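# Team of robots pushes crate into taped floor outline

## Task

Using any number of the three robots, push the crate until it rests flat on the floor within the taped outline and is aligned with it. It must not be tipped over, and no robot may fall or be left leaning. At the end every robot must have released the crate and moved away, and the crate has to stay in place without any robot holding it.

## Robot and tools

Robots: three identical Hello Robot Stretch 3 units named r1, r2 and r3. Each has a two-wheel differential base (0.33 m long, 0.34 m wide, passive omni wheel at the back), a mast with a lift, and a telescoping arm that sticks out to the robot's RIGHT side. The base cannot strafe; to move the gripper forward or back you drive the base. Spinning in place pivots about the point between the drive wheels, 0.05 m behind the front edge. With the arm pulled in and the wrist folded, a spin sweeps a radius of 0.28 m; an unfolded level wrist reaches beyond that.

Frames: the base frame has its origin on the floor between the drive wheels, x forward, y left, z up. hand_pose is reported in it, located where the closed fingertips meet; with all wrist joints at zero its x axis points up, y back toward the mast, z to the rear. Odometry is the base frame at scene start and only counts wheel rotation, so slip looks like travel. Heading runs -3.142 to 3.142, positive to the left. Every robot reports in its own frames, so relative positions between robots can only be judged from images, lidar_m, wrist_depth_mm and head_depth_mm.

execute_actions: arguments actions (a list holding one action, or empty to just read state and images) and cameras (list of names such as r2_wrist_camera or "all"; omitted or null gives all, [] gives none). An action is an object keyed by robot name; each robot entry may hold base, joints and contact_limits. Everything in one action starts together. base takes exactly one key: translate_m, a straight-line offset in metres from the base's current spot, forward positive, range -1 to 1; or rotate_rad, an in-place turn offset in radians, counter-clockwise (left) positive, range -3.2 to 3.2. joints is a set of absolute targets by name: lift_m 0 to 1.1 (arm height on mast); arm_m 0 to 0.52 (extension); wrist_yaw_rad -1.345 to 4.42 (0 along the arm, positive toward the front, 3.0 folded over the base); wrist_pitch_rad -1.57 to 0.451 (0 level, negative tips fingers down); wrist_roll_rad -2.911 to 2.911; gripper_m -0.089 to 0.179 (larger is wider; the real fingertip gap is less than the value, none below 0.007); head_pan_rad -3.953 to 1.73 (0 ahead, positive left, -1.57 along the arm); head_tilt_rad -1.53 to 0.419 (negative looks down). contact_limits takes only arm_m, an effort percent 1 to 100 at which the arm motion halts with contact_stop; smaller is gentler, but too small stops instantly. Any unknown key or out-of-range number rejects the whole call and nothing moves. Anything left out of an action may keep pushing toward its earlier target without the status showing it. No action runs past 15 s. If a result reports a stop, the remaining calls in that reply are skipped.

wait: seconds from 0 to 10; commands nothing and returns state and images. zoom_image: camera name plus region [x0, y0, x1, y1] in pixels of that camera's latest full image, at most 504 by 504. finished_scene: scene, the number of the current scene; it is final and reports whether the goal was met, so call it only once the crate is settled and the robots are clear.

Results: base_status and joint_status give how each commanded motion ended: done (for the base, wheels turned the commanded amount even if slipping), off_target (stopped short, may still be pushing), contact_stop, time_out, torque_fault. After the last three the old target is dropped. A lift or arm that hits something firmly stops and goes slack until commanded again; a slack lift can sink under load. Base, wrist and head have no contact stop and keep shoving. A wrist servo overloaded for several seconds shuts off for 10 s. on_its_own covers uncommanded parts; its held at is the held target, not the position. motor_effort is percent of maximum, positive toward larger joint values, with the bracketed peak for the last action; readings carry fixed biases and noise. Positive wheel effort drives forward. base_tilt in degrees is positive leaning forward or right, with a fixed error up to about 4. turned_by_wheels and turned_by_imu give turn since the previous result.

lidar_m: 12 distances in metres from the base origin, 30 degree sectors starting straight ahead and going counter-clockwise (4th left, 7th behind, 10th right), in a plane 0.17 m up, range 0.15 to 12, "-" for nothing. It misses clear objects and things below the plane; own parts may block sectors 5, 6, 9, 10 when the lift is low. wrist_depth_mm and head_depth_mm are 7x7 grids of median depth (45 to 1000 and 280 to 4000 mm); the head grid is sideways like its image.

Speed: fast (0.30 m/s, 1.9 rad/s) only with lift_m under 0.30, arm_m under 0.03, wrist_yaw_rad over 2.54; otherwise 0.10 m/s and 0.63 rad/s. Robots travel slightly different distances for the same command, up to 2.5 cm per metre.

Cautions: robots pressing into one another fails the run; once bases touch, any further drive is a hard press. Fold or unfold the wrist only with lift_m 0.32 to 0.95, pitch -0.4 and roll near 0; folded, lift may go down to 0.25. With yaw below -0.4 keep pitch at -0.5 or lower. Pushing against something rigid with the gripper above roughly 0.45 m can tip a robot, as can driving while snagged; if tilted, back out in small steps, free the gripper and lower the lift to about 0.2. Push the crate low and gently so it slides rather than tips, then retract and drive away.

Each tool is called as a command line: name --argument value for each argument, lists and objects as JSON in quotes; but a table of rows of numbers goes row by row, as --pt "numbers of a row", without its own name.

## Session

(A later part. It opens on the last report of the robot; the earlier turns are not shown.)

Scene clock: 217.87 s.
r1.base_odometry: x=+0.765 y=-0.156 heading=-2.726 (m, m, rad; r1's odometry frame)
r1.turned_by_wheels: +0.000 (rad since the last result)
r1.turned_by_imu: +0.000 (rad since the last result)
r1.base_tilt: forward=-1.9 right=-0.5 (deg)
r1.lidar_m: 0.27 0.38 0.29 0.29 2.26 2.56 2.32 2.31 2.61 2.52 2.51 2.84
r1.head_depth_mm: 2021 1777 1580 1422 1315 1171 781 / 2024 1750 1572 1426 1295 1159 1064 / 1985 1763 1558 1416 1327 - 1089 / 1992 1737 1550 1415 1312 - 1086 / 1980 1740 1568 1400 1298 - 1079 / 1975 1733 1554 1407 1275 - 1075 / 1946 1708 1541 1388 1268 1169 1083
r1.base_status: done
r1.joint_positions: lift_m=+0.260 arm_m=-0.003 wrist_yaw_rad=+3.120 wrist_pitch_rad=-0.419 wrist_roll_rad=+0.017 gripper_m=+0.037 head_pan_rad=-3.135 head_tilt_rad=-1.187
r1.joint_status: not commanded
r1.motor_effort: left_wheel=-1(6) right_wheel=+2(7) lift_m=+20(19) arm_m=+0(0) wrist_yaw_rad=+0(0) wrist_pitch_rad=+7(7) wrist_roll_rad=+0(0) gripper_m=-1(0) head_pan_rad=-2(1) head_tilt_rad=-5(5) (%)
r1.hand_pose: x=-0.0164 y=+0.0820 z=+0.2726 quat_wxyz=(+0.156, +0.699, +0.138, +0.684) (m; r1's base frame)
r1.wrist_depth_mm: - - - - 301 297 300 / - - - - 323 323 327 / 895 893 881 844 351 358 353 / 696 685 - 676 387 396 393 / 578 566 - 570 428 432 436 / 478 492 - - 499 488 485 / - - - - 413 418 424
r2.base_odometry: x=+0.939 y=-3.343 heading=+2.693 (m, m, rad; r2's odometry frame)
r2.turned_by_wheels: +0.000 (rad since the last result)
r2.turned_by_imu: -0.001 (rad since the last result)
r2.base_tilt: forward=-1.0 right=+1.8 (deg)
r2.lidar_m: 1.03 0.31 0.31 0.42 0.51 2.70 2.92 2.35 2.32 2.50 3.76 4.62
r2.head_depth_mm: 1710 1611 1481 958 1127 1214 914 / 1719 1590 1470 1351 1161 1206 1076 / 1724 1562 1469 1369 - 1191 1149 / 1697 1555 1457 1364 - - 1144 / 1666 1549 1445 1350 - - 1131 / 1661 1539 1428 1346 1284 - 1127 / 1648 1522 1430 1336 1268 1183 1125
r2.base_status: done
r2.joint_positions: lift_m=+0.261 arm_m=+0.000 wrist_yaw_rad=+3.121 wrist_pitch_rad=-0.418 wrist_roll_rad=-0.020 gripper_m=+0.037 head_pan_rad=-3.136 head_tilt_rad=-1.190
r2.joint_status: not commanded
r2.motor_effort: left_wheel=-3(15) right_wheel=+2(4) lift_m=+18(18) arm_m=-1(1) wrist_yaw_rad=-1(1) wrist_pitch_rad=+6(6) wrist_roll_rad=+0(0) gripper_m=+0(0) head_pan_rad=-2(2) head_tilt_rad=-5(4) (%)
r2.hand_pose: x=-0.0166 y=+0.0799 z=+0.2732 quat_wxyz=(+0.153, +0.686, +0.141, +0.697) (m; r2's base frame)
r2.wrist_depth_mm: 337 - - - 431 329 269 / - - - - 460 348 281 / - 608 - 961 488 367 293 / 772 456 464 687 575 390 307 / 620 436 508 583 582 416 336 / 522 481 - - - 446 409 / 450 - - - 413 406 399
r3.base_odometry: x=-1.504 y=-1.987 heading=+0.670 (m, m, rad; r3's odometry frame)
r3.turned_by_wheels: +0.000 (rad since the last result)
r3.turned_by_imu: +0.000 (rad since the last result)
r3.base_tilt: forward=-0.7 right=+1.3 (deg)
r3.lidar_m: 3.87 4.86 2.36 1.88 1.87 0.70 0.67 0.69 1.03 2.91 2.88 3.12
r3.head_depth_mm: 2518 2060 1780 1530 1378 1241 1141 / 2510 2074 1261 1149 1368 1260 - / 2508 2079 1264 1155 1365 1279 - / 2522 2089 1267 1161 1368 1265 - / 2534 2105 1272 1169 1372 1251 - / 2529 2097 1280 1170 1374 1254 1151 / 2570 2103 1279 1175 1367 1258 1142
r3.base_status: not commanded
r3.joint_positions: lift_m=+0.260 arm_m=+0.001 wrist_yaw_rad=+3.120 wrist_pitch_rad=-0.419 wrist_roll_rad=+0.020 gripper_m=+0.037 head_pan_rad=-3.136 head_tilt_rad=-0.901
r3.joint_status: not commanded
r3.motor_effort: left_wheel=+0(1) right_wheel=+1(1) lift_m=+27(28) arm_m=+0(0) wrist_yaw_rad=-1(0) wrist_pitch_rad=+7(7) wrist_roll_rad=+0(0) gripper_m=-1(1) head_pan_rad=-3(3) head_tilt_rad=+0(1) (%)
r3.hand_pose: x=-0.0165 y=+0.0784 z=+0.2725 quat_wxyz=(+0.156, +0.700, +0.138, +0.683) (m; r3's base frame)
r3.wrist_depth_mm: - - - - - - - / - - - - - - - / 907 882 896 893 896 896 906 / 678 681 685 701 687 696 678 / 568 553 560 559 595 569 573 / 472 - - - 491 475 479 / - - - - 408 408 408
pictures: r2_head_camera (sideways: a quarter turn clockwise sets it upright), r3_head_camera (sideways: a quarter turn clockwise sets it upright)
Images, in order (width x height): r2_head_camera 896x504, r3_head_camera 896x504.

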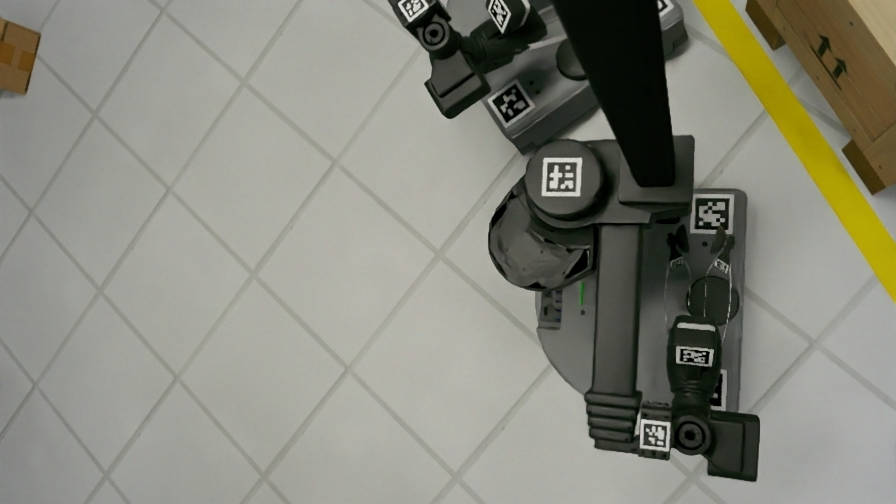

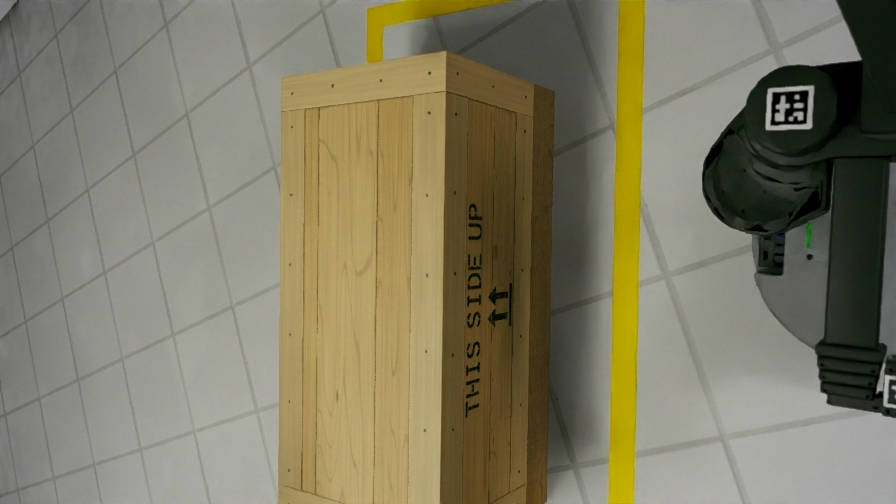

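execute_actions --actions '[{"r2":{"base":{"rotate_rad":-2.57}}}]' --cameras '[]'

execute_actions --actions '[{"r1":{"base":{"rotate_rad":-1.66}}}]' --cameras '["r1_head_camera","r2_head_camera"]'

Scene clock: 223.63 s.
r1.base_odometry: x=+0.765 y=-0.156 heading=-2.726 (m, m, rad; r1's odometry frame)
r1.turned_by_wheels: +0.000 (rad since the last result)
r1.turned_by_imu: +0.002 (rad since the last result)
r1.base_tilt: forward=-1.9 right=-0.5 (deg)
r1.lidar_m: 0.40 0.38 0.29 0.29 2.27 2.56 2.31 2.31 2.61 2.52 2.51 2.83
r1.head_depth_mm: 2006 1785 1581 1418 1318 1180 782 / 2011 1754 1567 1425 1294 1158 1065 / 2015 1756 1553 1428 1330 - 1100 / 1973 1750 1555 1409 1320 - 1097 / 1974 1722 1556 1408 1293 - 1084 / 1972 1725 1559 1398 1281 - 1075 / 1966 1727 1543 1391 1273 1168 1082
r1.base_status: not commanded
r1.joint_positions: lift_m=+0.260 arm_m=-0.003 wrist_yaw_rad=+3.120 wrist_pitch_rad=-0.419 wrist_roll_rad=+0.017 gripper_m=+0.037 head_pan_rad=-3.135 head_tilt_rad=-1.187
r1.joint_status: not commanded
r1.motor_effort: left_wheel=-1(1) right_wheel=+3(2) lift_m=+20(20) arm_m=+0(1) wrist_yaw_rad=-1(0) wrist_pitch_rad=+7(7) wrist_roll_rad=+0(0) gripper_m=+0(0) head_pan_rad=-1(1) head_tilt_rad=-5(6) (%)
r1.hand_pose: x=-0.0164 y=+0.0820 z=+0.2726 quat_wxyz=(+0.156, +0.699, +0.138, +0.684) (m; r1's base frame)
r1.wrist_depth_mm: - - - - 299 298 299 / - - - - 325 326 326 / 887 901 889 855 350 352 356 / 680 691 - 664 387 387 391 / 571 581 - 571 424 433 436 / 482 492 - - 500 485 466 / - - - - 408 421 378
r2.base_odometry: x=+0.939 y=-3.343 heading=+0.123 (m, m, rad; r2's odometry frame)
r2.turned_by_wheels: -2.570 (rad since the last result)
r2.turned_by_imu: -2.604 (rad since the last result)
r2.base_tilt: forward=-1.3 right=+1.9 (deg)
r2.lidar_m: 2.33 2.32 2.57 4.07 5.72 1.03 0.30 0.32 0.44 0.40 2.70 2.84
r2.head_depth_mm: 1724 1581 1357 1381 1328 1220 1156 / 1723 1576 1463 1373 1303 1210 1158 / 1702 1578 1467 1377 - 1194 1143 / 1672 1534 1451 1367 - - 1140 / 1173 1086 1014 972 - - 1135 / 1167 1081 1002 958 1286 - 1124 / 1156 1072 1000 958 1260 1177 1121
r2.base_status: done
r2.joint_positions: lift_m=+0.261 arm_m=+0.000 wrist_yaw_rad=+3.121 wrist_pitch_rad=-0.418 wrist_roll_rad=-0.020 gripper_m=+0.037 head_pan_rad=-3.136 head_tilt_rad=-1.190
r2.joint_status: not commanded
r2.motor_effort: left_wheel=+2(16) right_wheel=-1(5) lift_m=+18(19) arm_m=-2(2) wrist_yaw_rad=+0(0) wrist_pitch_rad=+6(7) wrist_roll_rad=+0(0) gripper_m=+0(1) head_pan_rad=-2(2) head_tilt_rad=-5(5) (%)
r2.hand_pose: x=-0.0166 y=+0.0798 z=+0.2732 quat_wxyz=(+0.153, +0.686, +0.141, +0.697) (m; r2's base frame)
r2.wrist_depth_mm: - - - - - - - / - - - - - - - / 784 - - 958 917 887 838 / 751 767 749 712 704 685 671 / 638 620 611 584 589 558 534 / 530 528 - - - 471 460 / 456 - - - 412 407 400
r3.base_odometry: x=-1.504 y=-1.987 heading=+0.670 (m, m, rad; r3's odometry frame)
r3.turned_by_wheels: +0.000 (rad since the last result)
r3.turned_by_imu: +0.000 (rad since the last result)
r3.base_tilt: forward=-0.7 right=+1.2 (deg)
r3.lidar_m: 3.86 4.85 2.36 1.88 1.87 0.70 0.67 0.69 0.91 2.91 2.88 3.12
r3.head_depth_mm: 2505 2088 1782 1532 1376 1243 1145 / 2505 2090 1257 1148 1363 1259 - / 2514 2091 1265 1158 1373 1281 - / 2523 2105 1265 1162 1369 1270 - / 2532 2114 1268 1168 1368 1247 - / 2555 2122 1268 1174 1371 1249 1150 / 2549 2116 1275 1175 1373 1256 1137
r3.base_status: not commanded
r3.joint_positions: lift_m=+0.260 arm_m=+0.001 wrist_yaw_rad=+3.120 wrist_pitch_rad=-0.419 wrist_roll_rad=+0.020 gripper_m=+0.037 head_pan_rad=-3.136 head_tilt_rad=-0.901
r3.joint_status: not commanded
r3.motor_effort: left_wheel=+1(0) right_wheel=+1(1) lift_m=+28(27) arm_m=+0(0) wrist_yaw_rad=-1(0) wrist_pitch_rad=+7(7) wrist_roll_rad=+0(0) gripper_m=+0(0) head_pan_rad=-3(3) head_tilt_rad=+0(0) (%)
r3.hand_pose: x=-0.0165 y=+0.0784 z=+0.2725 quat_wxyz=(+0.156, +0.700, +0.138, +0.683) (m; r3's base frame)
r3.wrist_depth_mm: - - - - - - - / - - - - - - - / 870 869 886 866 883 888 863 / 687 683 687 693 683 673 697 / 551 564 546 555 579 570 561 / 473 - - - 482 476 474 / - - - - 408 415 414
pictures: none
No camera images: the call's "cameras" was empty. Leave "cameras" out to get every camera's image.

Scene clock: 226.10 s.
r1.base_odometry: x=+0.765 y=-0.156 heading=+1.897 (m, m, rad; r1's odometry frame)
r1.turned_by_wheels: -1.660 (rad since the last result)
r1.turned_by_imu: -1.662 (rad since the last result)
r1.base_tilt: forward=-1.9 right=-0.4 (deg)
r1.lidar_m: 2.54 2.52 2.74 0.41 0.41 0.30 0.29 2.26 2.45 2.34 2.31 2.51
r1.head_depth_mm: 1999 1769 1530 1015 1067 742 1075 / 2007 1232 1098 994 1096 1034 1083 / 1992 1230 1098 990 939 - 1097 / 1987 1260 1124 1017 1286 - 1087 / 1965 1758 1557 1406 1295 - 1085 / 1956 1736 1538 1398 1279 - 1076 / 1940 1714 1543 1390 1276 1169 1082
r1.base_status: done
r1.joint_positions: lift_m=+0.260 arm_m=-0.003 wrist_yaw_rad=+3.120 wrist_pitch_rad=-0.419 wrist_roll_rad=+0.017 gripper_m=+0.037 head_pan_rad=-3.135 head_tilt_rad=-1.187
r1.joint_status: not commanded
r1.motor_effort: left_wheel=+3(8) right_wheel=-3(8) lift_m=+19(19) arm_m=+0(0) wrist_yaw_rad=-1(0) wrist_pitch_rad=+7(7) wrist_roll_rad=+0(0) gripper_m=-1(0) head_pan_rad=-1(1) head_tilt_rad=-5(7) (%)
r1.hand_pose: x=-0.0164 y=+0.0819 z=+0.2726 quat_wxyz=(+0.156, +0.699, +0.138, +0.684) (m; r1's base frame)
r1.wrist_depth_mm: 382 - - 333 - - - / 376 - - - - - - / 377 905 540 549 913 916 910 / 367 449 - 419 703 712 708 / 367 474 - 408 590 582 580 / 349 505 - - 498 486 488 / - - - - 413 417 423
r2.base_odometry: x=+0.939 y=-3.343 heading=+0.123 (m, m, rad; r2's odometry frame)
r2.turned_by_wheels: +0.000 (rad since the last result)
r2.turned_by_imu: +0.000 (rad since the last result)
r2.base_tilt: forward=-1.3 right=+1.8 (deg)
r2.lidar_m: 2.33 2.32 2.57 4.07 5.67 1.03 0.30 0.32 0.29 0.29 2.70 2.84
r2.head_depth_mm: 1744 1582 1356 1391 1328 1226 1164 / 1727 1593 1460 1383 1310 1214 1158 / 1704 1576 1474 1375 - 1197 1147 / 1671 1547 1448 1361 - - 1140 / 1175 1091 1013 977 - - 1141 / 1162 1075 1005 956 1284 - 1122 / 1154 1068 995 965 1108 1106 1118
r2.base_status: not commanded
r2.joint_positions: lift_m=+0.261 arm_m=+0.000 wrist_yaw_rad=+3.121 wrist_pitch_rad=-0.418 wrist_roll_rad=-0.020 gripper_m=+0.037 head_pan_rad=-3.136 head_tilt_rad=-1.190
r2.joint_status: not commanded
r2.motor_effort: left_wheel=+2(2) right_wheel=-1(2) lift_m=+18(18) arm_m=-2(2) wrist_yaw_rad=-1(0) wrist_pitch_rad=+7(7) wrist_roll_rad=+0(0) gripper_m=+0(0) head_pan_rad=-2(2) head_tilt_rad=-4(5) (%)
r2.hand_pose: x=-0.0166 y=+0.0798 z=+0.2732 quat_wxyz=(+0.153, +0.686, +0.141, +0.697) (m; r2's base frame)
r2.wrist_depth_mm: - - - - - - - / - - - - - - - / 776 - - 943 941 875 861 / 759 761 759 735 695 677 665 / 644 612 592 585 583 560 541 / 526 528 - - - 474 459 / 450 - - - 416 406 402
r3.base_odometry: x=-1.504 y=-1.987 heading=+0.670 (m, m, rad; r3's odometry frame)
r3.turned_by_wheels: +0.000 (rad since the last result)
r3.turned_by_imu: +0.000 (rad since the last result)
r3.base_tilt: forward=-0.7 right=+1.3 (deg)
r3.lidar_m: 3.88 4.85 2.36 1.88 1.88 0.70 0.67 0.69 0.91 2.91 2.88 3.12
r3.head_depth_mm: 2498 2082 1771 1526 1375 1242 1138 / 2524 2087 1263 1153 1357 1258 - / 2539 2104 1267 1157 1374 1279 - / 2537 2087 1267 1163 1361 1266 - / 2537 2095 1262 1171 1376 1253 - / 2538 2097 1271 1173 1371 1257 1153 / 2564 2122 1275 1178 1366 1256 1139
r3.base_status: not commanded
r3.joint_positions: lift_m=+0.260 arm_m=+0.001 wrist_yaw_rad=+3.120 wrist_pitch_rad=-0.419 wrist_roll_rad=+0.020 gripper_m=+0.037 head_pan_rad=-3.136 head_tilt_rad=-0.901
r3.joint_status: not commanded
r3.motor_effort: left_wheel=+1(1) right_wheel=+1(1) lift_m=+28(27) arm_m=-1(0) wrist_yaw_rad=+0(1) wrist_pitch_rad=+7(7) wrist_roll_rad=-1(0) gripper_m=-1(0) head_pan_rad=-3(3) head_tilt_rad=+1(0) (%)
r3.hand_pose: x=-0.0165 y=+0.0784 z=+0.2725 quat_wxyz=(+0.156, +0.700, +0.138, +0.683) (m; r3's base frame)
r3.wrist_depth_mm: - - - - - - - / - - - - - - - / 866 856 875 889 881 876 858 / 671 685 683 686 684 697 675 / 553 561 552 557 583 570 564 / 474 - - - 489 473 477 / - - - - 412 414 410
pictures: r1_head_camera (sideways: a quarter turn clockwise sets it upright), r2_head_camera (sideways: a quarter turn clockwise sets it upright)
Images, in order (width x height): r1_head_camera 896x504, r2_head_camera 896x504.

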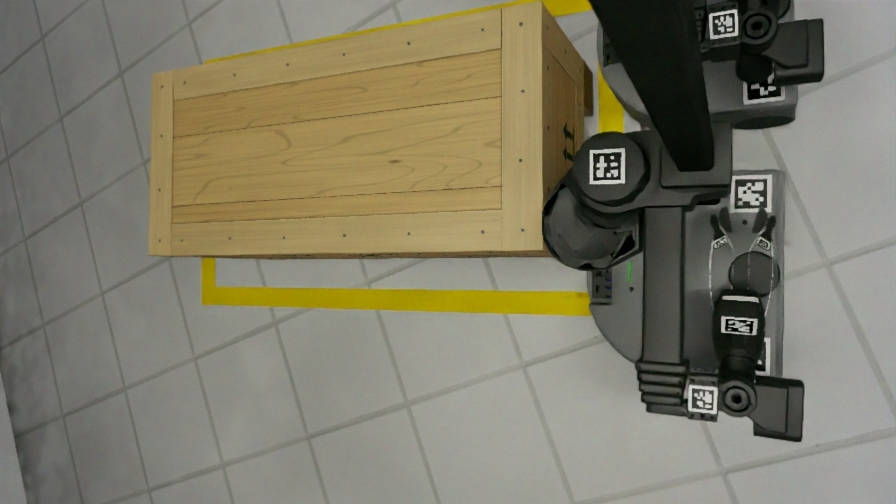

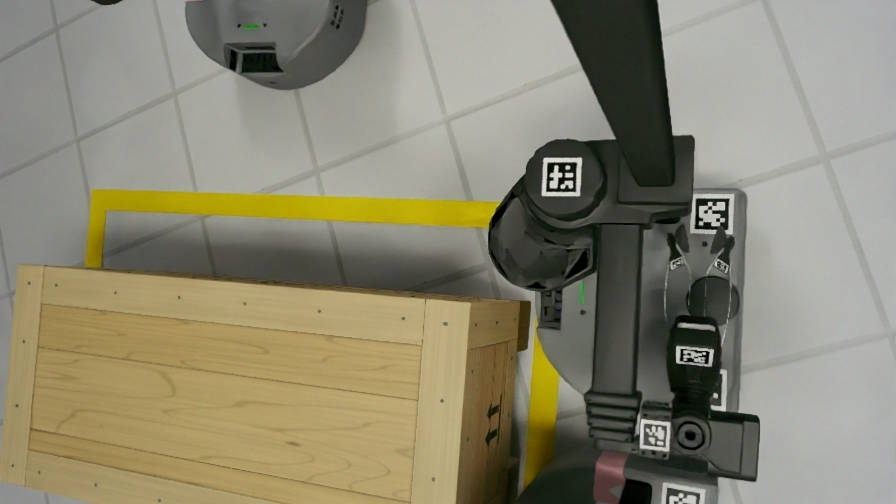

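execute_actions --actions '[{"r1":{"base":{"translate_m":-0.075}},"r2":{"base":{"translate_m":-0.08}}}]' --cameras '["r1_head_camera","r2_head_camera","r3_head_camera"]'

Scene clock: 230.77 s.
r1.base_odometry: x=+0.789 y=-0.227 heading=+1.898 (m, m, rad; r1's odometry frame)
r1.turned_by_wheels: +0.001 (rad since the last result)
r1.turned_by_imu: +0.037 (rad since the last result)
r1.base_tilt: forward=-2.0 right=-0.4 (deg)
r1.lidar_m: 2.57 2.55 2.83 0.41 0.38 0.28 0.28 2.21 2.45 2.35 2.32 2.58
r1.head_depth_mm: 1984 1748 1138 1002 946 739 1071 / 1989 1238 1098 999 1036 1031 1089 / 1996 1234 1096 989 940 - 1097 / 1961 1727 1510 1372 1294 - 1085 / 1966 1725 1555 1406 1297 - 1084 / 1972 1722 1553 1397 1278 - 1073 / 1940 1719 1542 1395 1278 1168 1082
r1.base_status: translate_m off_target (by the wheels' count: -0.0748 of -0.0750)
r1.joint_positions: lift_m=+0.260 arm_m=-0.003 wrist_yaw_rad=+3.120 wrist_pitch_rad=-0.418 wrist_roll_rad=+0.017 gripper_m=+0.037 head_pan_rad=-3.136 head_tilt_rad=-1.189
r1.joint_status: not commanded
r1.on_its_own: right_wheel is at rest, and its effort (-35) is outside its rest range (-18 to +18)
r1.motor_effort: left_wheel=-7(69) right_wheel=-35(77) lift_m=+20(20) arm_m=-1(1) wrist_yaw_rad=-2(3) wrist_pitch_rad=+7(7) wrist_roll_rad=+0(0) gripper_m=+0(0) head_pan_rad=-1(1) head_tilt_rad=-5(5) (%)
r1.hand_pose: x=-0.0165 y=+0.0821 z=+0.2728 quat_wxyz=(+0.155, +0.699, +0.138, +0.684) (m; r1's base frame)
r1.wrist_depth_mm: 340 - - 331 - - - / 339 - - - - - - / 337 573 546 536 917 900 934 / 338 434 - 422 719 701 713 / 332 450 - 411 602 580 580 / 336 499 - - 498 480 491 / - - - - 407 421 421
r2.base_odometry: x=+0.860 y=-3.352 heading=+0.122 (m, m, rad; r2's odometry frame)
r2.turned_by_wheels: -0.001 (rad since the last result)
r2.turned_by_imu: +0.034 (rad since the last result)
r2.base_tilt: forward=-1.2 right=+1.7 (deg)
r2.lidar_m: 2.38 2.38 2.68 4.38 5.18 0.99 0.27 0.29 0.29 0.29 2.72 2.84
r2.head_depth_mm: 1735 1597 1334 1389 1324 1228 1160 / 1716 1582 1469 1372 1313 1210 1155 / 1692 1576 1465 1366 - 1192 1154 / 1629 1514 1440 1367 - - 1142 / 1177 1089 1011 962 - - 1141 / 1167 1078 1003 952 1269 1166 1121 / 1183 1068 1000 948 1109 1123 1117
r2.base_status: translate_m off_target (by the wheels' count: -0.0797 of -0.0800)
r2.joint_positions: lift_m=+0.260 arm_m=+0.000 wrist_yaw_rad=+3.120 wrist_pitch_rad=-0.418 wrist_roll_rad=-0.020 gripper_m=+0.037 head_pan_rad=-3.137 head_tilt_rad=-1.192
r2.joint_status: not commanded
r2.on_its_own: left_wheel is at rest, and its effort (-70) is outside its rest range (-18 to +18)
r2.motor_effort: left_wheel=-70(100) right_wheel=-15(53) lift_m=+21(21) arm_m=-2(2) wrist_yaw_rad=+0(2) wrist_pitch_rad=+7(7) wrist_roll_rad=+0(0) gripper_m=-1(0) head_pan_rad=-2(2) head_tilt_rad=-4(4) (%)
r2.hand_pose: x=-0.0164 y=+0.0799 z=+0.2732 quat_wxyz=(+0.153, +0.686, +0.141, +0.697) (m; r2's base frame)
r2.wrist_depth_mm: - - - - - - - / - - - - - - - / 717 - - 956 919 881 849 / 700 776 759 740 693 685 663 / 632 617 603 586 584 553 539 / 526 525 - - - 470 463 / 450 - - - 409 407 400
r3.base_odometry: x=-1.504 y=-1.987 heading=+0.670 (m, m, rad; r3's odometry frame)
r3.turned_by_wheels: +0.000 (rad since the last result)
r3.turned_by_imu: +0.000 (rad since the last result)
r3.base_tilt: forward=-0.7 right=+1.2 (deg)
r3.lidar_m: 3.88 4.86 2.36 1.89 1.87 0.69 0.67 0.69 0.85 2.91 2.88 3.13
r3.head_depth_mm: 2494 2080 1778 1474 1375 1242 1149 / 2522 2100 1259 1141 1335 1261 - / 2524 2087 1264 1150 1347 1276 - / 2566 2097 1273 1160 1366 1267 - / 2537 2096 1266 1166 1362 1251 - / 2571 2109 1276 1174 1368 1253 1151 / 2560 2100 1271 1175 1366 1252 1137
r3.base_status: not commanded
r3.joint_positions: lift_m=+0.260 arm_m=+0.001 wrist_yaw_rad=+3.120 wrist_pitch_rad=-0.419 wrist_roll_rad=+0.020 gripper_m=+0.037 head_pan_rad=-3.136 head_tilt_rad=-0.901
r3.joint_status: not commanded
r3.motor_effort: left_wheel=+0(1) right_wheel=+1(1) lift_m=+27(28) arm_m=+0(0) wrist_yaw_rad=+0(0) wrist_pitch_rad=+7(7) wrist_roll_rad=+0(0) gripper_m=-1(1) head_pan_rad=-3(3) head_tilt_rad=+1(1) (%)
r3.hand_pose: x=-0.0165 y=+0.0784 z=+0.2725 quat_wxyz=(+0.156, +0.700, +0.138, +0.683) (m; r3's base frame)
r3.wrist_depth_mm: - - - - - - - / - - - - - - - / 854 885 885 880 893 889 886 / 689 671 685 693 695 678 679 / 553 556 557 572 579 562 558 / 472 - - - 496 475 474 / - - - - 408 410 408
pictures: r1_head_camera (sideways: a quarter turn clockwise sets it upright), r2_head_camera (sideways: a quarter turn clockwise sets it upright), r3_head_camera (sideways: a quarter turn clockwise sets it upright)
Images, in order (width x height): r1_head_camera 896x504, r2_head_camera 896x504, r3_head_camera 896x504.

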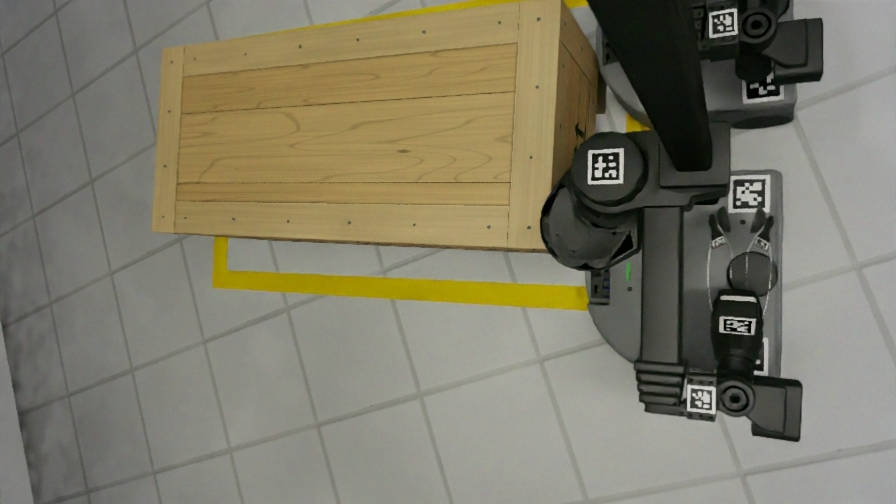

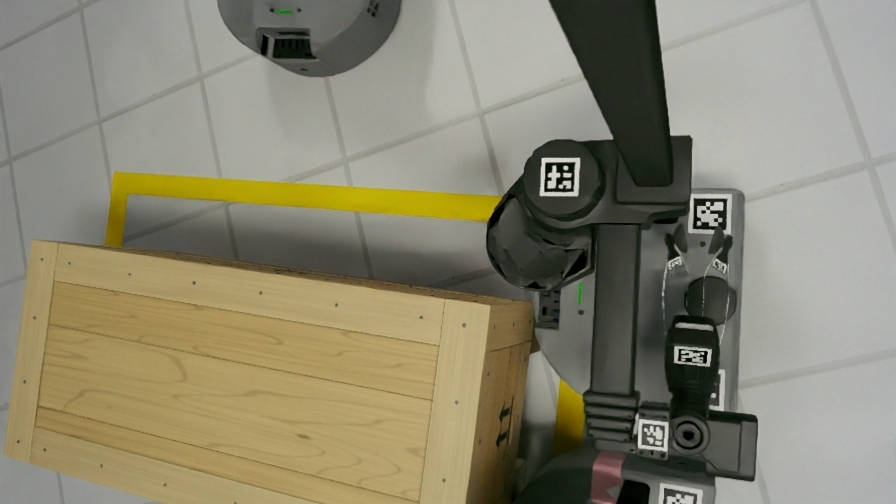

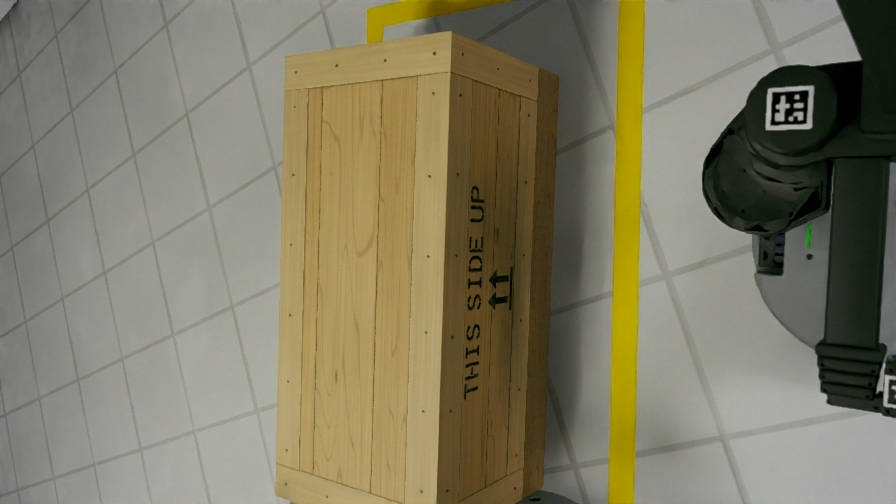

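execute_actions --actions '[{"r1":{"base":{"rotate_rad":-0.08}},"r2":{"base":{"rotate_rad":-0.06}}}]' --cameras '[]'

execute_actions --actions '[{"r1":{"base":{"translate_m":-0.06}},"r2":{"base":{"translate_m":-0.06}}}]' --cameras '[]'

execute_actions --actions '[{"r1":{"base":{"translate_m":0.3}},"r2":{"base":{"translate_m":0.3}}}]' --cameras '["r1_head_camera","r2_head_camera","r3_head_camera"]'

Scene clock: 240.23 s.
r1.base_odometry: x=+0.789 y=-0.227 heading=+1.819 (m, m, rad; r1's odometry frame)
r1.turned_by_wheels: -0.079 (rad since the last result)
r1.turned_by_imu: -0.074 (rad since the last result)
r1.base_tilt: forward=-1.9 right=-0.3 (deg)
r1.lidar_m: 2.60 2.56 2.73 0.41 0.41 0.29 0.28 2.22 2.38 2.37 2.33 2.50
r1.head_depth_mm: 2001 1773 1551 1028 1156 761 1094 / 1997 1230 1099 995 1086 1026 1101 / 1980 1233 1104 988 943 - 1098 / 1958 1239 1108 1019 1179 - 1089 / 1967 1728 1545 1393 1291 - 1086 / 1957 1721 1540 1395 1271 - 1079 / 1949 1724 1529 1387 1271 1165 1087
r1.base_status: rotate_rad off_target (by the wheels' count: -0.0792 of -0.0800)
r1.joint_positions: lift_m=+0.260 arm_m=-0.003 wrist_yaw_rad=+3.120 wrist_pitch_rad=-0.418 wrist_roll_rad=+0.017 gripper_m=+0.037 head_pan_rad=-3.136 head_tilt_rad=-1.189
r1.joint_status: not commanded
r1.on_its_own: right_wheel is at rest, and its effort (-48) is outside its rest range (-18 to +18)
r1.motor_effort: left_wheel=-5(7) right_wheel=-48(57) lift_m=+20(21) arm_m=-1(1) wrist_yaw_rad=+0(1) wrist_pitch_rad=+7(7) wrist_roll_rad=+0(0) gripper_m=+1(1) head_pan_rad=-1(2) head_tilt_rad=-5(4) (%)
r1.hand_pose: x=-0.0165 y=+0.0821 z=+0.2728 quat_wxyz=(+0.155, +0.699, +0.138, +0.684) (m; r1's base frame)
r1.wrist_depth_mm: - - 351 - - - - / 377 - 596 - - - - / 376 835 543 618 921 938 917 / 368 434 - 438 701 711 705 / 359 425 - 408 610 583 581 / 357 473 - - 495 481 488 / - - - - 407 422 424
r2.base_odometry: x=+0.860 y=-3.352 heading=+0.062 (m, m, rad; r2's odometry frame)
r2.turned_by_wheels: -0.060 (rad since the last result)
r2.turned_by_imu: -0.061 (rad since the last result)
r2.base_tilt: forward=-1.1 right=+1.9 (deg)
r2.lidar_m: 2.39 2.38 2.60 4.02 5.89 0.98 0.27 0.28 0.29 0.29 2.72 2.97
r2.head_depth_mm: 1725 1596 1322 1388 1316 1221 1162 / 1715 1578 1443 1385 1311 1212 1154 / 1692 1563 1462 1370 - 1190 1148 / 1680 1556 1462 1358 - - 1134 / 1167 1080 1020 967 - - 1134 / 1163 1076 1005 952 1266 1165 1122 / 1155 1069 1000 942 1142 1084 1115
r2.base_status: done
r2.joint_positions: lift_m=+0.260 arm_m=+0.000 wrist_yaw_rad=+3.120 wrist_pitch_rad=-0.418 wrist_roll_rad=-0.020 gripper_m=+0.037 head_pan_rad=-3.137 head_tilt_rad=-1.192
r2.joint_status: not commanded
r2.motor_effort: left_wheel=+2(52) right_wheel=-1(29) lift_m=+21(21) arm_m=-1(2) wrist_yaw_rad=+0(0) wrist_pitch_rad=+6(7) wrist_roll_rad=+0(0) gripper_m=+0(0) head_pan_rad=-2(2) head_tilt_rad=-3(3) (%)
r2.hand_pose: x=-0.0164 y=+0.0799 z=+0.2732 quat_wxyz=(+0.153, +0.686, +0.141, +0.697) (m; r2's base frame)
r2.wrist_depth_mm: - - - - - - - / - - - - - - - / 740 - - 981 900 866 860 / 729 772 751 728 716 675 662 / 639 615 604 586 586 555 543 / 519 522 - - - 472 466 / 449 - - - 414 409 398
r3.base_odometry: x=-1.504 y=-1.987 heading=+0.670 (m, m, rad; r3's odometry frame)
r3.turned_by_wheels: +0.000 (rad since the last result)
r3.turned_by_imu: +0.000 (rad since the last result)
r3.base_tilt: forward=-0.7 right=+1.2 (deg)
r3.lidar_m: 3.88 4.85 2.36 1.89 1.87 0.69 0.67 0.70 0.86 2.91 2.88 3.11
r3.head_depth_mm: 2506 2085 1791 1479 1386 1242 1144 / 2532 2070 1254 1143 1343 1253 - / 2503 2096 1259 1148 1349 1280 - / 2532 2102 1269 1156 1366 1268 - / 2535 2102 1274 1173 1371 1250 - / 2534 2099 1269 1172 1363 1254 1154 / 2538 2121 1268 1180 1372 1253 1136
r3.base_status: not commanded
r3.joint_positions: lift_m=+0.260 arm_m=+0.001 wrist_yaw_rad=+3.120 wrist_pitch_rad=-0.419 wrist_roll_rad=+0.020 gripper_m=+0.037 head_pan_rad=-3.136 head_tilt_rad=-0.901
r3.joint_status: not commanded
r3.motor_effort: left_wheel=+0(1) right_wheel=+1(1) lift_m=+27(28) arm_m=+0(0) wrist_yaw_rad=+0(1) wrist_pitch_rad=+7(7) wrist_roll_rad=+0(0) gripper_m=+0(1) head_pan_rad=-3(3) head_tilt_rad=+0(0) (%)
r3.hand_pose: x=-0.0165 y=+0.0784 z=+0.2725 quat_wxyz=(+0.156, +0.700, +0.138, +0.683) (m; r3's base frame)
r3.wrist_depth_mm: - - - - - - - / - - - - - - - / 887 872 884 879 902 904 888 / 685 689 685 700 690 685 678 / 555 564 568 556 579 559 558 / 474 - - - 485 473 468 / - - - - 408 415 410
pictures: none
No camera images: the call's "cameras" was empty. Leave "cameras" out to get every camera's image.

Scene clock: 243.07 s.
r1.base_odometry: x=+0.803 y=-0.284 heading=+1.819 (m, m, rad; r1's odometry frame)
r1.turned_by_wheels: +0.000 (rad since the last result)
r1.turned_by_imu: +0.067 (rad since the last result)
r1.base_tilt: forward=-1.9 right=-0.4 (deg)
r1.lidar_m: 2.62 2.60 2.86 0.41 0.37 0.28 0.28 2.17 2.40 2.36 2.35 2.59
r1.head_depth_mm: 2004 1744 1141 1003 979 736 1070 / 2002 1234 1102 995 1000 1027 1083 / 2000 1226 1105 993 936 - 1096 / 1982 1705 1501 1027 1290 - 1085 / 1968 1740 1547 1394 1296 - 1086 / 1946 1719 1535 1402 1267 - 1075 / 1945 1718 1535 1384 1270 1173 1086
r1.base_status: translate_m off_target (by the wheels' count: -0.0597 of -0.0600)
r1.joint_positions: lift_m=+0.260 arm_m=-0.003 wrist_yaw_rad=+3.120 wrist_pitch_rad=-0.418 wrist_roll_rad=+0.017 gripper_m=+0.037 head_pan_rad=-3.136 head_tilt_rad=-1.189
r1.joint_status: not commanded
r1.on_its_own: left_wheel is at rest, and its effort (-25) is outside its rest range (-18 to +18); right_wheel is at rest, and its effort (-55) is outside its rest range (-18 to +18)
r1.motor_effort: left_wheel=-25(60) right_wheel=-55(69) lift_m=+21(21) arm_m=+0(1) wrist_yaw_rad=+0(0) wrist_pitch_rad=+7(7) wrist_roll_rad=+0(0) gripper_m=+0(0) head_pan_rad=-1(1) head_tilt_rad=-5(5) (%)
r1.hand_pose: x=-0.0165 y=+0.0821 z=+0.2728 quat_wxyz=(+0.155, +0.699, +0.138, +0.684) (m; r1's base frame)
r1.wrist_depth_mm: 328 - - 335 - - - / 325 - - - - - - / 329 804 538 546 927 921 935 / 329 422 - 423 706 713 693 / 331 442 - 409 581 570 578 / 329 479 - - 498 486 485 / - - - - 414 425 424
r2.base_odometry: x=+0.801 y=-3.356 heading=+0.062 (m, m, rad; r2's odometry frame)
r2.turned_by_wheels: +0.000 (rad since the last result)
r2.turned_by_imu: +0.073 (rad since the last result)
r2.base_tilt: forward=-1.2 right=+1.7 (deg)
r2.lidar_m: 2.42 2.41 2.74 4.53 0.95 0.96 0.27 0.29 0.29 0.40 2.73 2.87
r2.head_depth_mm: 1730 1599 1343 1365 1325 1222 1160 / 1720 1581 1474 1382 1314 1210 1151 / 1690 1578 1465 1373 - 1199 1148 / 1195 1188 1428 1363 - - 1135 / 1182 1087 1010 963 - - 1133 / 1162 1072 1007 956 1279 1164 1123 / 1608 1065 996 954 1109 1119 1121
r2.base_status: translate_m off_target (by the wheels' count: -0.0597 of -0.0600)
r2.joint_positions: lift_m=+0.260 arm_m=+0.000 wrist_yaw_rad=+3.120 wrist_pitch_rad=-0.418 wrist_roll_rad=-0.020 gripper_m=+0.037 head_pan_rad=-3.137 head_tilt_rad=-1.192
r2.joint_status: not commanded
r2.on_its_own: left_wheel is at rest, and its effort (-61) is outside its rest range (-18 to +18); right_wheel is at rest, and its effort (-29) is outside its rest range (-18 to +18)
r2.motor_effort: left_wheel=-61(100) right_wheel=-29(41) lift_m=+21(21) arm_m=-2(2) wrist_yaw_rad=+0(0) wrist_pitch_rad=+6(6) wrist_roll_rad=+0(0) gripper_m=+0(0) head_pan_rad=-2(2) head_tilt_rad=-3(3) (%)
r2.hand_pose: x=-0.0164 y=+0.0799 z=+0.2732 quat_wxyz=(+0.153, +0.686, +0.141, +0.697) (m; r2's base frame)
r2.wrist_depth_mm: - - - - - - - / - - - - - - - / 694 974 - 939 895 864 853 / 660 779 766 725 708 685 653 / 637 616 610 584 587 560 538 / 522 524 - - - 475 464 / 453 - - - 412 402 400
r3.base_odometry: x=-1.504 y=-1.987 heading=+0.670 (m, m, rad; r3's odometry frame)
r3.turned_by_wheels: +0.000 (rad since the last result)
r3.turned_by_imu: +0.000 (rad since the last result)
r3.base_tilt: forward=-0.7 right=+1.2 (deg)
r3.lidar_m: 3.86 4.84 2.36 1.89 1.87 0.69 0.67 0.70 0.82 2.92 2.88 3.15
r3.head_depth_mm: 2533 2054 1678 1140 1363 1240 1144 / 2533 2090 1261 1141 1342 1258 - / 2528 2099 1267 1140 1340 1285 - / 2530 2089 1266 1157 1361 1270 - / 2544 2105 1269 1175 1374 1249 - / 2544 2099 1262 1177 1372 1251 1151 / 2531 2105 1274 1174 1355 1258 1133
r3.base_status: not commanded
r3.joint_positions: lift_m=+0.260 arm_m=+0.001 wrist_yaw_rad=+3.120 wrist_pitch_rad=-0.419 wrist_roll_rad=+0.020 gripper_m=+0.037 head_pan_rad=-3.136 head_tilt_rad=-0.901
r3.joint_status: not commanded
r3.motor_effort: left_wheel=+0(0) right_wheel=+2(2) lift_m=+28(27) arm_m=+0(0) wrist_yaw_rad=+0(1) wrist_pitch_rad=+7(7) wrist_roll_rad=-1(0) gripper_m=+0(1) head_pan_rad=-3(3) head_tilt_rad=+0(1) (%)
r3.hand_pose: x=-0.0165 y=+0.0784 z=+0.2725 quat_wxyz=(+0.156, +0.700, +0.138, +0.683) (m; r3's base frame)
r3.wrist_depth_mm: - - - - - - - / - - - - - - - / 868 872 864 874 875 872 898 / 670 700 674 683 699 681 689 / 558 553 559 559 582 557 562 / 475 - - - 488 464 480 / - - - - 409 407 415
pictures: none
No camera images: the call's "cameras" was empty. Leave "cameras" out to get every camera's image.

Scene clock: 245.87 s.
r1.base_odometry: x=+0.730 y=+0.006 heading=+1.819 (m, m, rad; r1's odometry frame)
r1.turned_by_wheels: +0.000 (rad since the last result)
r1.turned_by_imu: +0.001 (rad since the last result)
r1.base_tilt: forward=-1.9 right=-0.5 (deg)
r1.lidar_m: 2.33 2.32 2.55 0.42 1.47 0.59 0.58 2.45 2.70 2.26 2.24 2.47
r1.head_depth_mm: 2020 1755 1532 1412 1308 741 1068 / 1994 1234 1095 1274 1296 1057 1083 / 1393 1221 1091 1295 1327 - 1092 / 1970 1686 1142 1372 1312 - 1089 / 1975 1730 1551 1405 1304 - 1086 / 1973 1727 1547 1400 1275 - 1076 / 1940 1716 1535 1385 1275 1165 1078
r1.base_status: done
r1.joint_positions: lift_m=+0.260 arm_m=-0.003 wrist_yaw_rad=+3.120 wrist_pitch_rad=-0.418 wrist_roll_rad=+0.017 gripper_m=+0.037 head_pan_rad=-3.136 head_tilt_rad=-1.189
r1.joint_status: not commanded
r1.motor_effort: left_wheel=+0(18) right_wheel=+2(44) lift_m=+21(20) arm_m=-1(1) wrist_yaw_rad=+0(1) wrist_pitch_rad=+7(7) wrist_roll_rad=+0(0) gripper_m=-1(0) head_pan_rad=-1(1) head_tilt_rad=-5(4) (%)
r1.hand_pose: x=-0.0165 y=+0.0821 z=+0.2728 quat_wxyz=(+0.155, +0.699, +0.138, +0.684) (m; r1's base frame)
r1.wrist_depth_mm: - - - 387 - - - / - - 658 - - - - / 897 895 544 545 896 923 914 / 690 654 - 423 709 688 708 / 569 555 - 426 572 581 580 / 486 500 - - 499 500 499 / - - - - 408 422 422
r2.base_odometry: x=+1.100 y=-3.338 heading=+0.062 (m, m, rad; r2's odometry frame)
r2.turned_by_wheels: +0.000 (rad since the last result)
r2.turned_by_imu: -0.001 (rad since the last result)
r2.base_tilt: forward=-1.2 right=+2.0 (deg)
r2.lidar_m: 2.13 2.12 2.41 4.00 5.59 1.18 0.57 0.61 0.31 0.33 2.65 2.53
r2.head_depth_mm: 1716 1423 1470 1390 1330 1227 1152 / 1716 1589 1476 1370 1313 1214 1153 / 1692 1568 1464 1368 - 1192 1148 / 1227 1529 1461 1364 - - 1137 / 1172 1087 1129 1342 - - 1129 / 1153 1078 1153 1340 1278 1170 1126 / 1153 1061 1205 1337 1141 1154 1117
r2.base_status: done
r2.joint_positions: lift_m=+0.260 arm_m=+0.000 wrist_yaw_rad=+3.120 wrist_pitch_rad=-0.418 wrist_roll_rad=-0.020 gripper_m=+0.037 head_pan_rad=-3.137 head_tilt_rad=-1.192
r2.joint_status: not commanded
r2.motor_effort: left_wheel=+0(52) right_wheel=+0(24) lift_m=+21(21) arm_m=-2(2) wrist_yaw_rad=+0(0) wrist_pitch_rad=+7(7) wrist_roll_rad=+0(0) gripper_m=+0(0) head_pan_rad=-2(2) head_tilt_rad=-3(3) (%)
r2.hand_pose: x=-0.0164 y=+0.0799 z=+0.2732 quat_wxyz=(+0.153, +0.686, +0.141, +0.697) (m; r2's base frame)
r2.wrist_depth_mm: - - - - - - - / - - - - - - - / - - - 951 910 894 841 / 801 777 735 720 686 683 671 / 633 613 603 585 592 560 552 / 524 527 - - - 469 461 / 446 - - - 411 408 398
r3.base_odometry: x=-1.504 y=-1.987 heading=+0.670 (m, m, rad; r3's odometry frame)
r3.turned_by_wheels: +0.000 (rad since the last result)
r3.turned_by_imu: +0.000 (rad since the last result)
r3.base_tilt: forward=-0.7 right=+1.2 (deg)
r3.lidar_m: 3.87 4.82 2.36 1.88 1.87 0.68 0.67 0.70 1.07 2.90 2.88 3.11
r3.head_depth_mm: 2519 2077 1678 1142 1356 1247 1144 / 2526 2091 1263 1137 1338 1264 - / 2509 2095 1266 1147 1348 1278 - / 2526 2083 1262 1158 1362 1263 - / 2539 2099 1270 1171 1364 1246 - / 2541 2100 1278 1172 1368 1258 1151 / 2532 2114 1266 1174 1400 1251 1136
r3.base_status: not commanded
r3.joint_positions: lift_m=+0.260 arm_m=+0.001 wrist_yaw_rad=+3.120 wrist_pitch_rad=-0.419 wrist_roll_rad=+0.020 gripper_m=+0.037 head_pan_rad=-3.136 head_tilt_rad=-0.901
r3.joint_status: not commanded
r3.motor_effort: left_wheel=+0(0) right_wheel=+1(2) lift_m=+27(27) arm_m=+0(0) wrist_yaw_rad=+0(0) wrist_pitch_rad=+7(7) wrist_roll_rad=+0(0) gripper_m=-1(0) head_pan_rad=-3(3) head_tilt_rad=+0(1) (%)
r3.hand_pose: x=-0.0165 y=+0.0784 z=+0.2725 quat_wxyz=(+0.156, +0.700, +0.138, +0.683) (m; r3's base frame)
r3.wrist_depth_mm: - - - - - - - / - - - - - - - / 869 887 858 876 896 874 879 / 686 685 677 691 666 689 691 / 555 552 557 561 579 564 570 / 473 - - - 489 476 478 / - - - - 409 412 412
pictures: r1_head_camera (sideways: a quarter turn clockwise sets it upright), r2_head_camera (sideways: a quarter turn clockwise sets it upright), r3_head_camera (sideways: a quarter turn clockwise sets it upright)
Images, in order (width x height): r1_head_camera 896x504, r2_head_camera 896x504, r3_head_camera 896x504.

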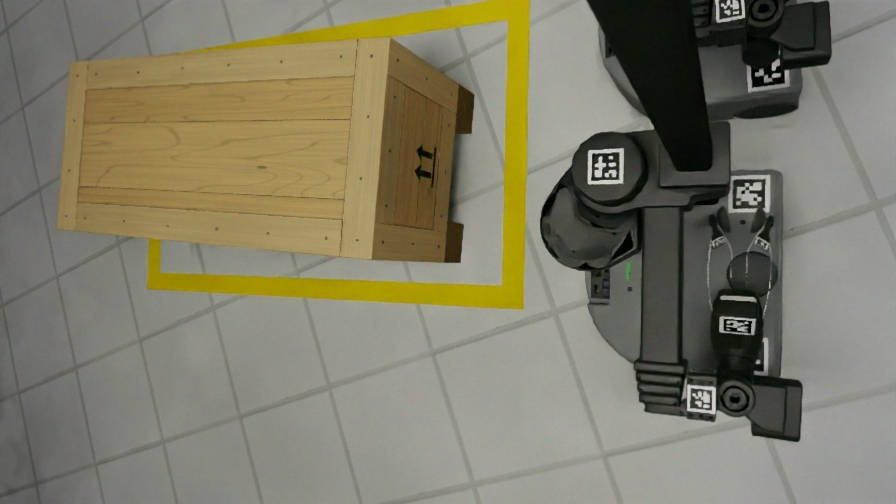

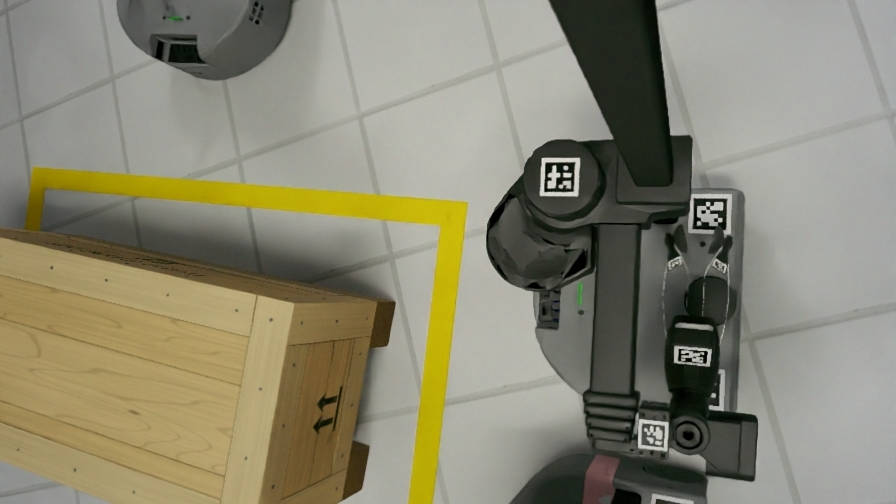

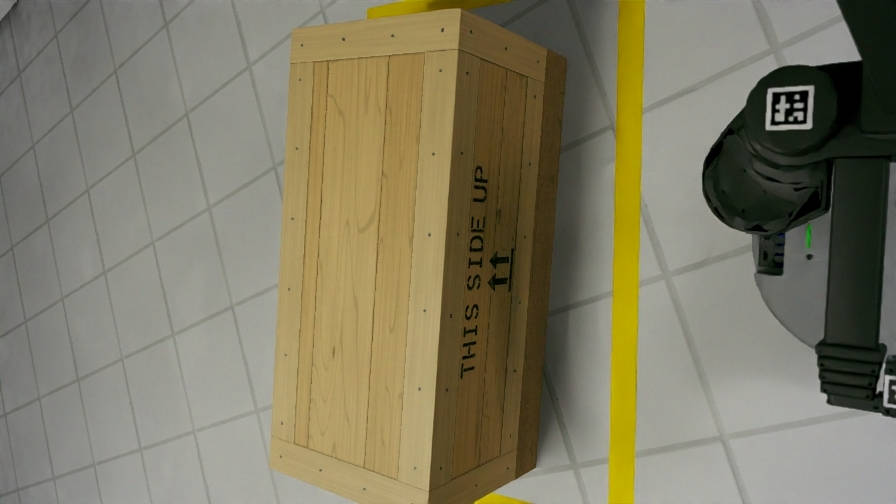

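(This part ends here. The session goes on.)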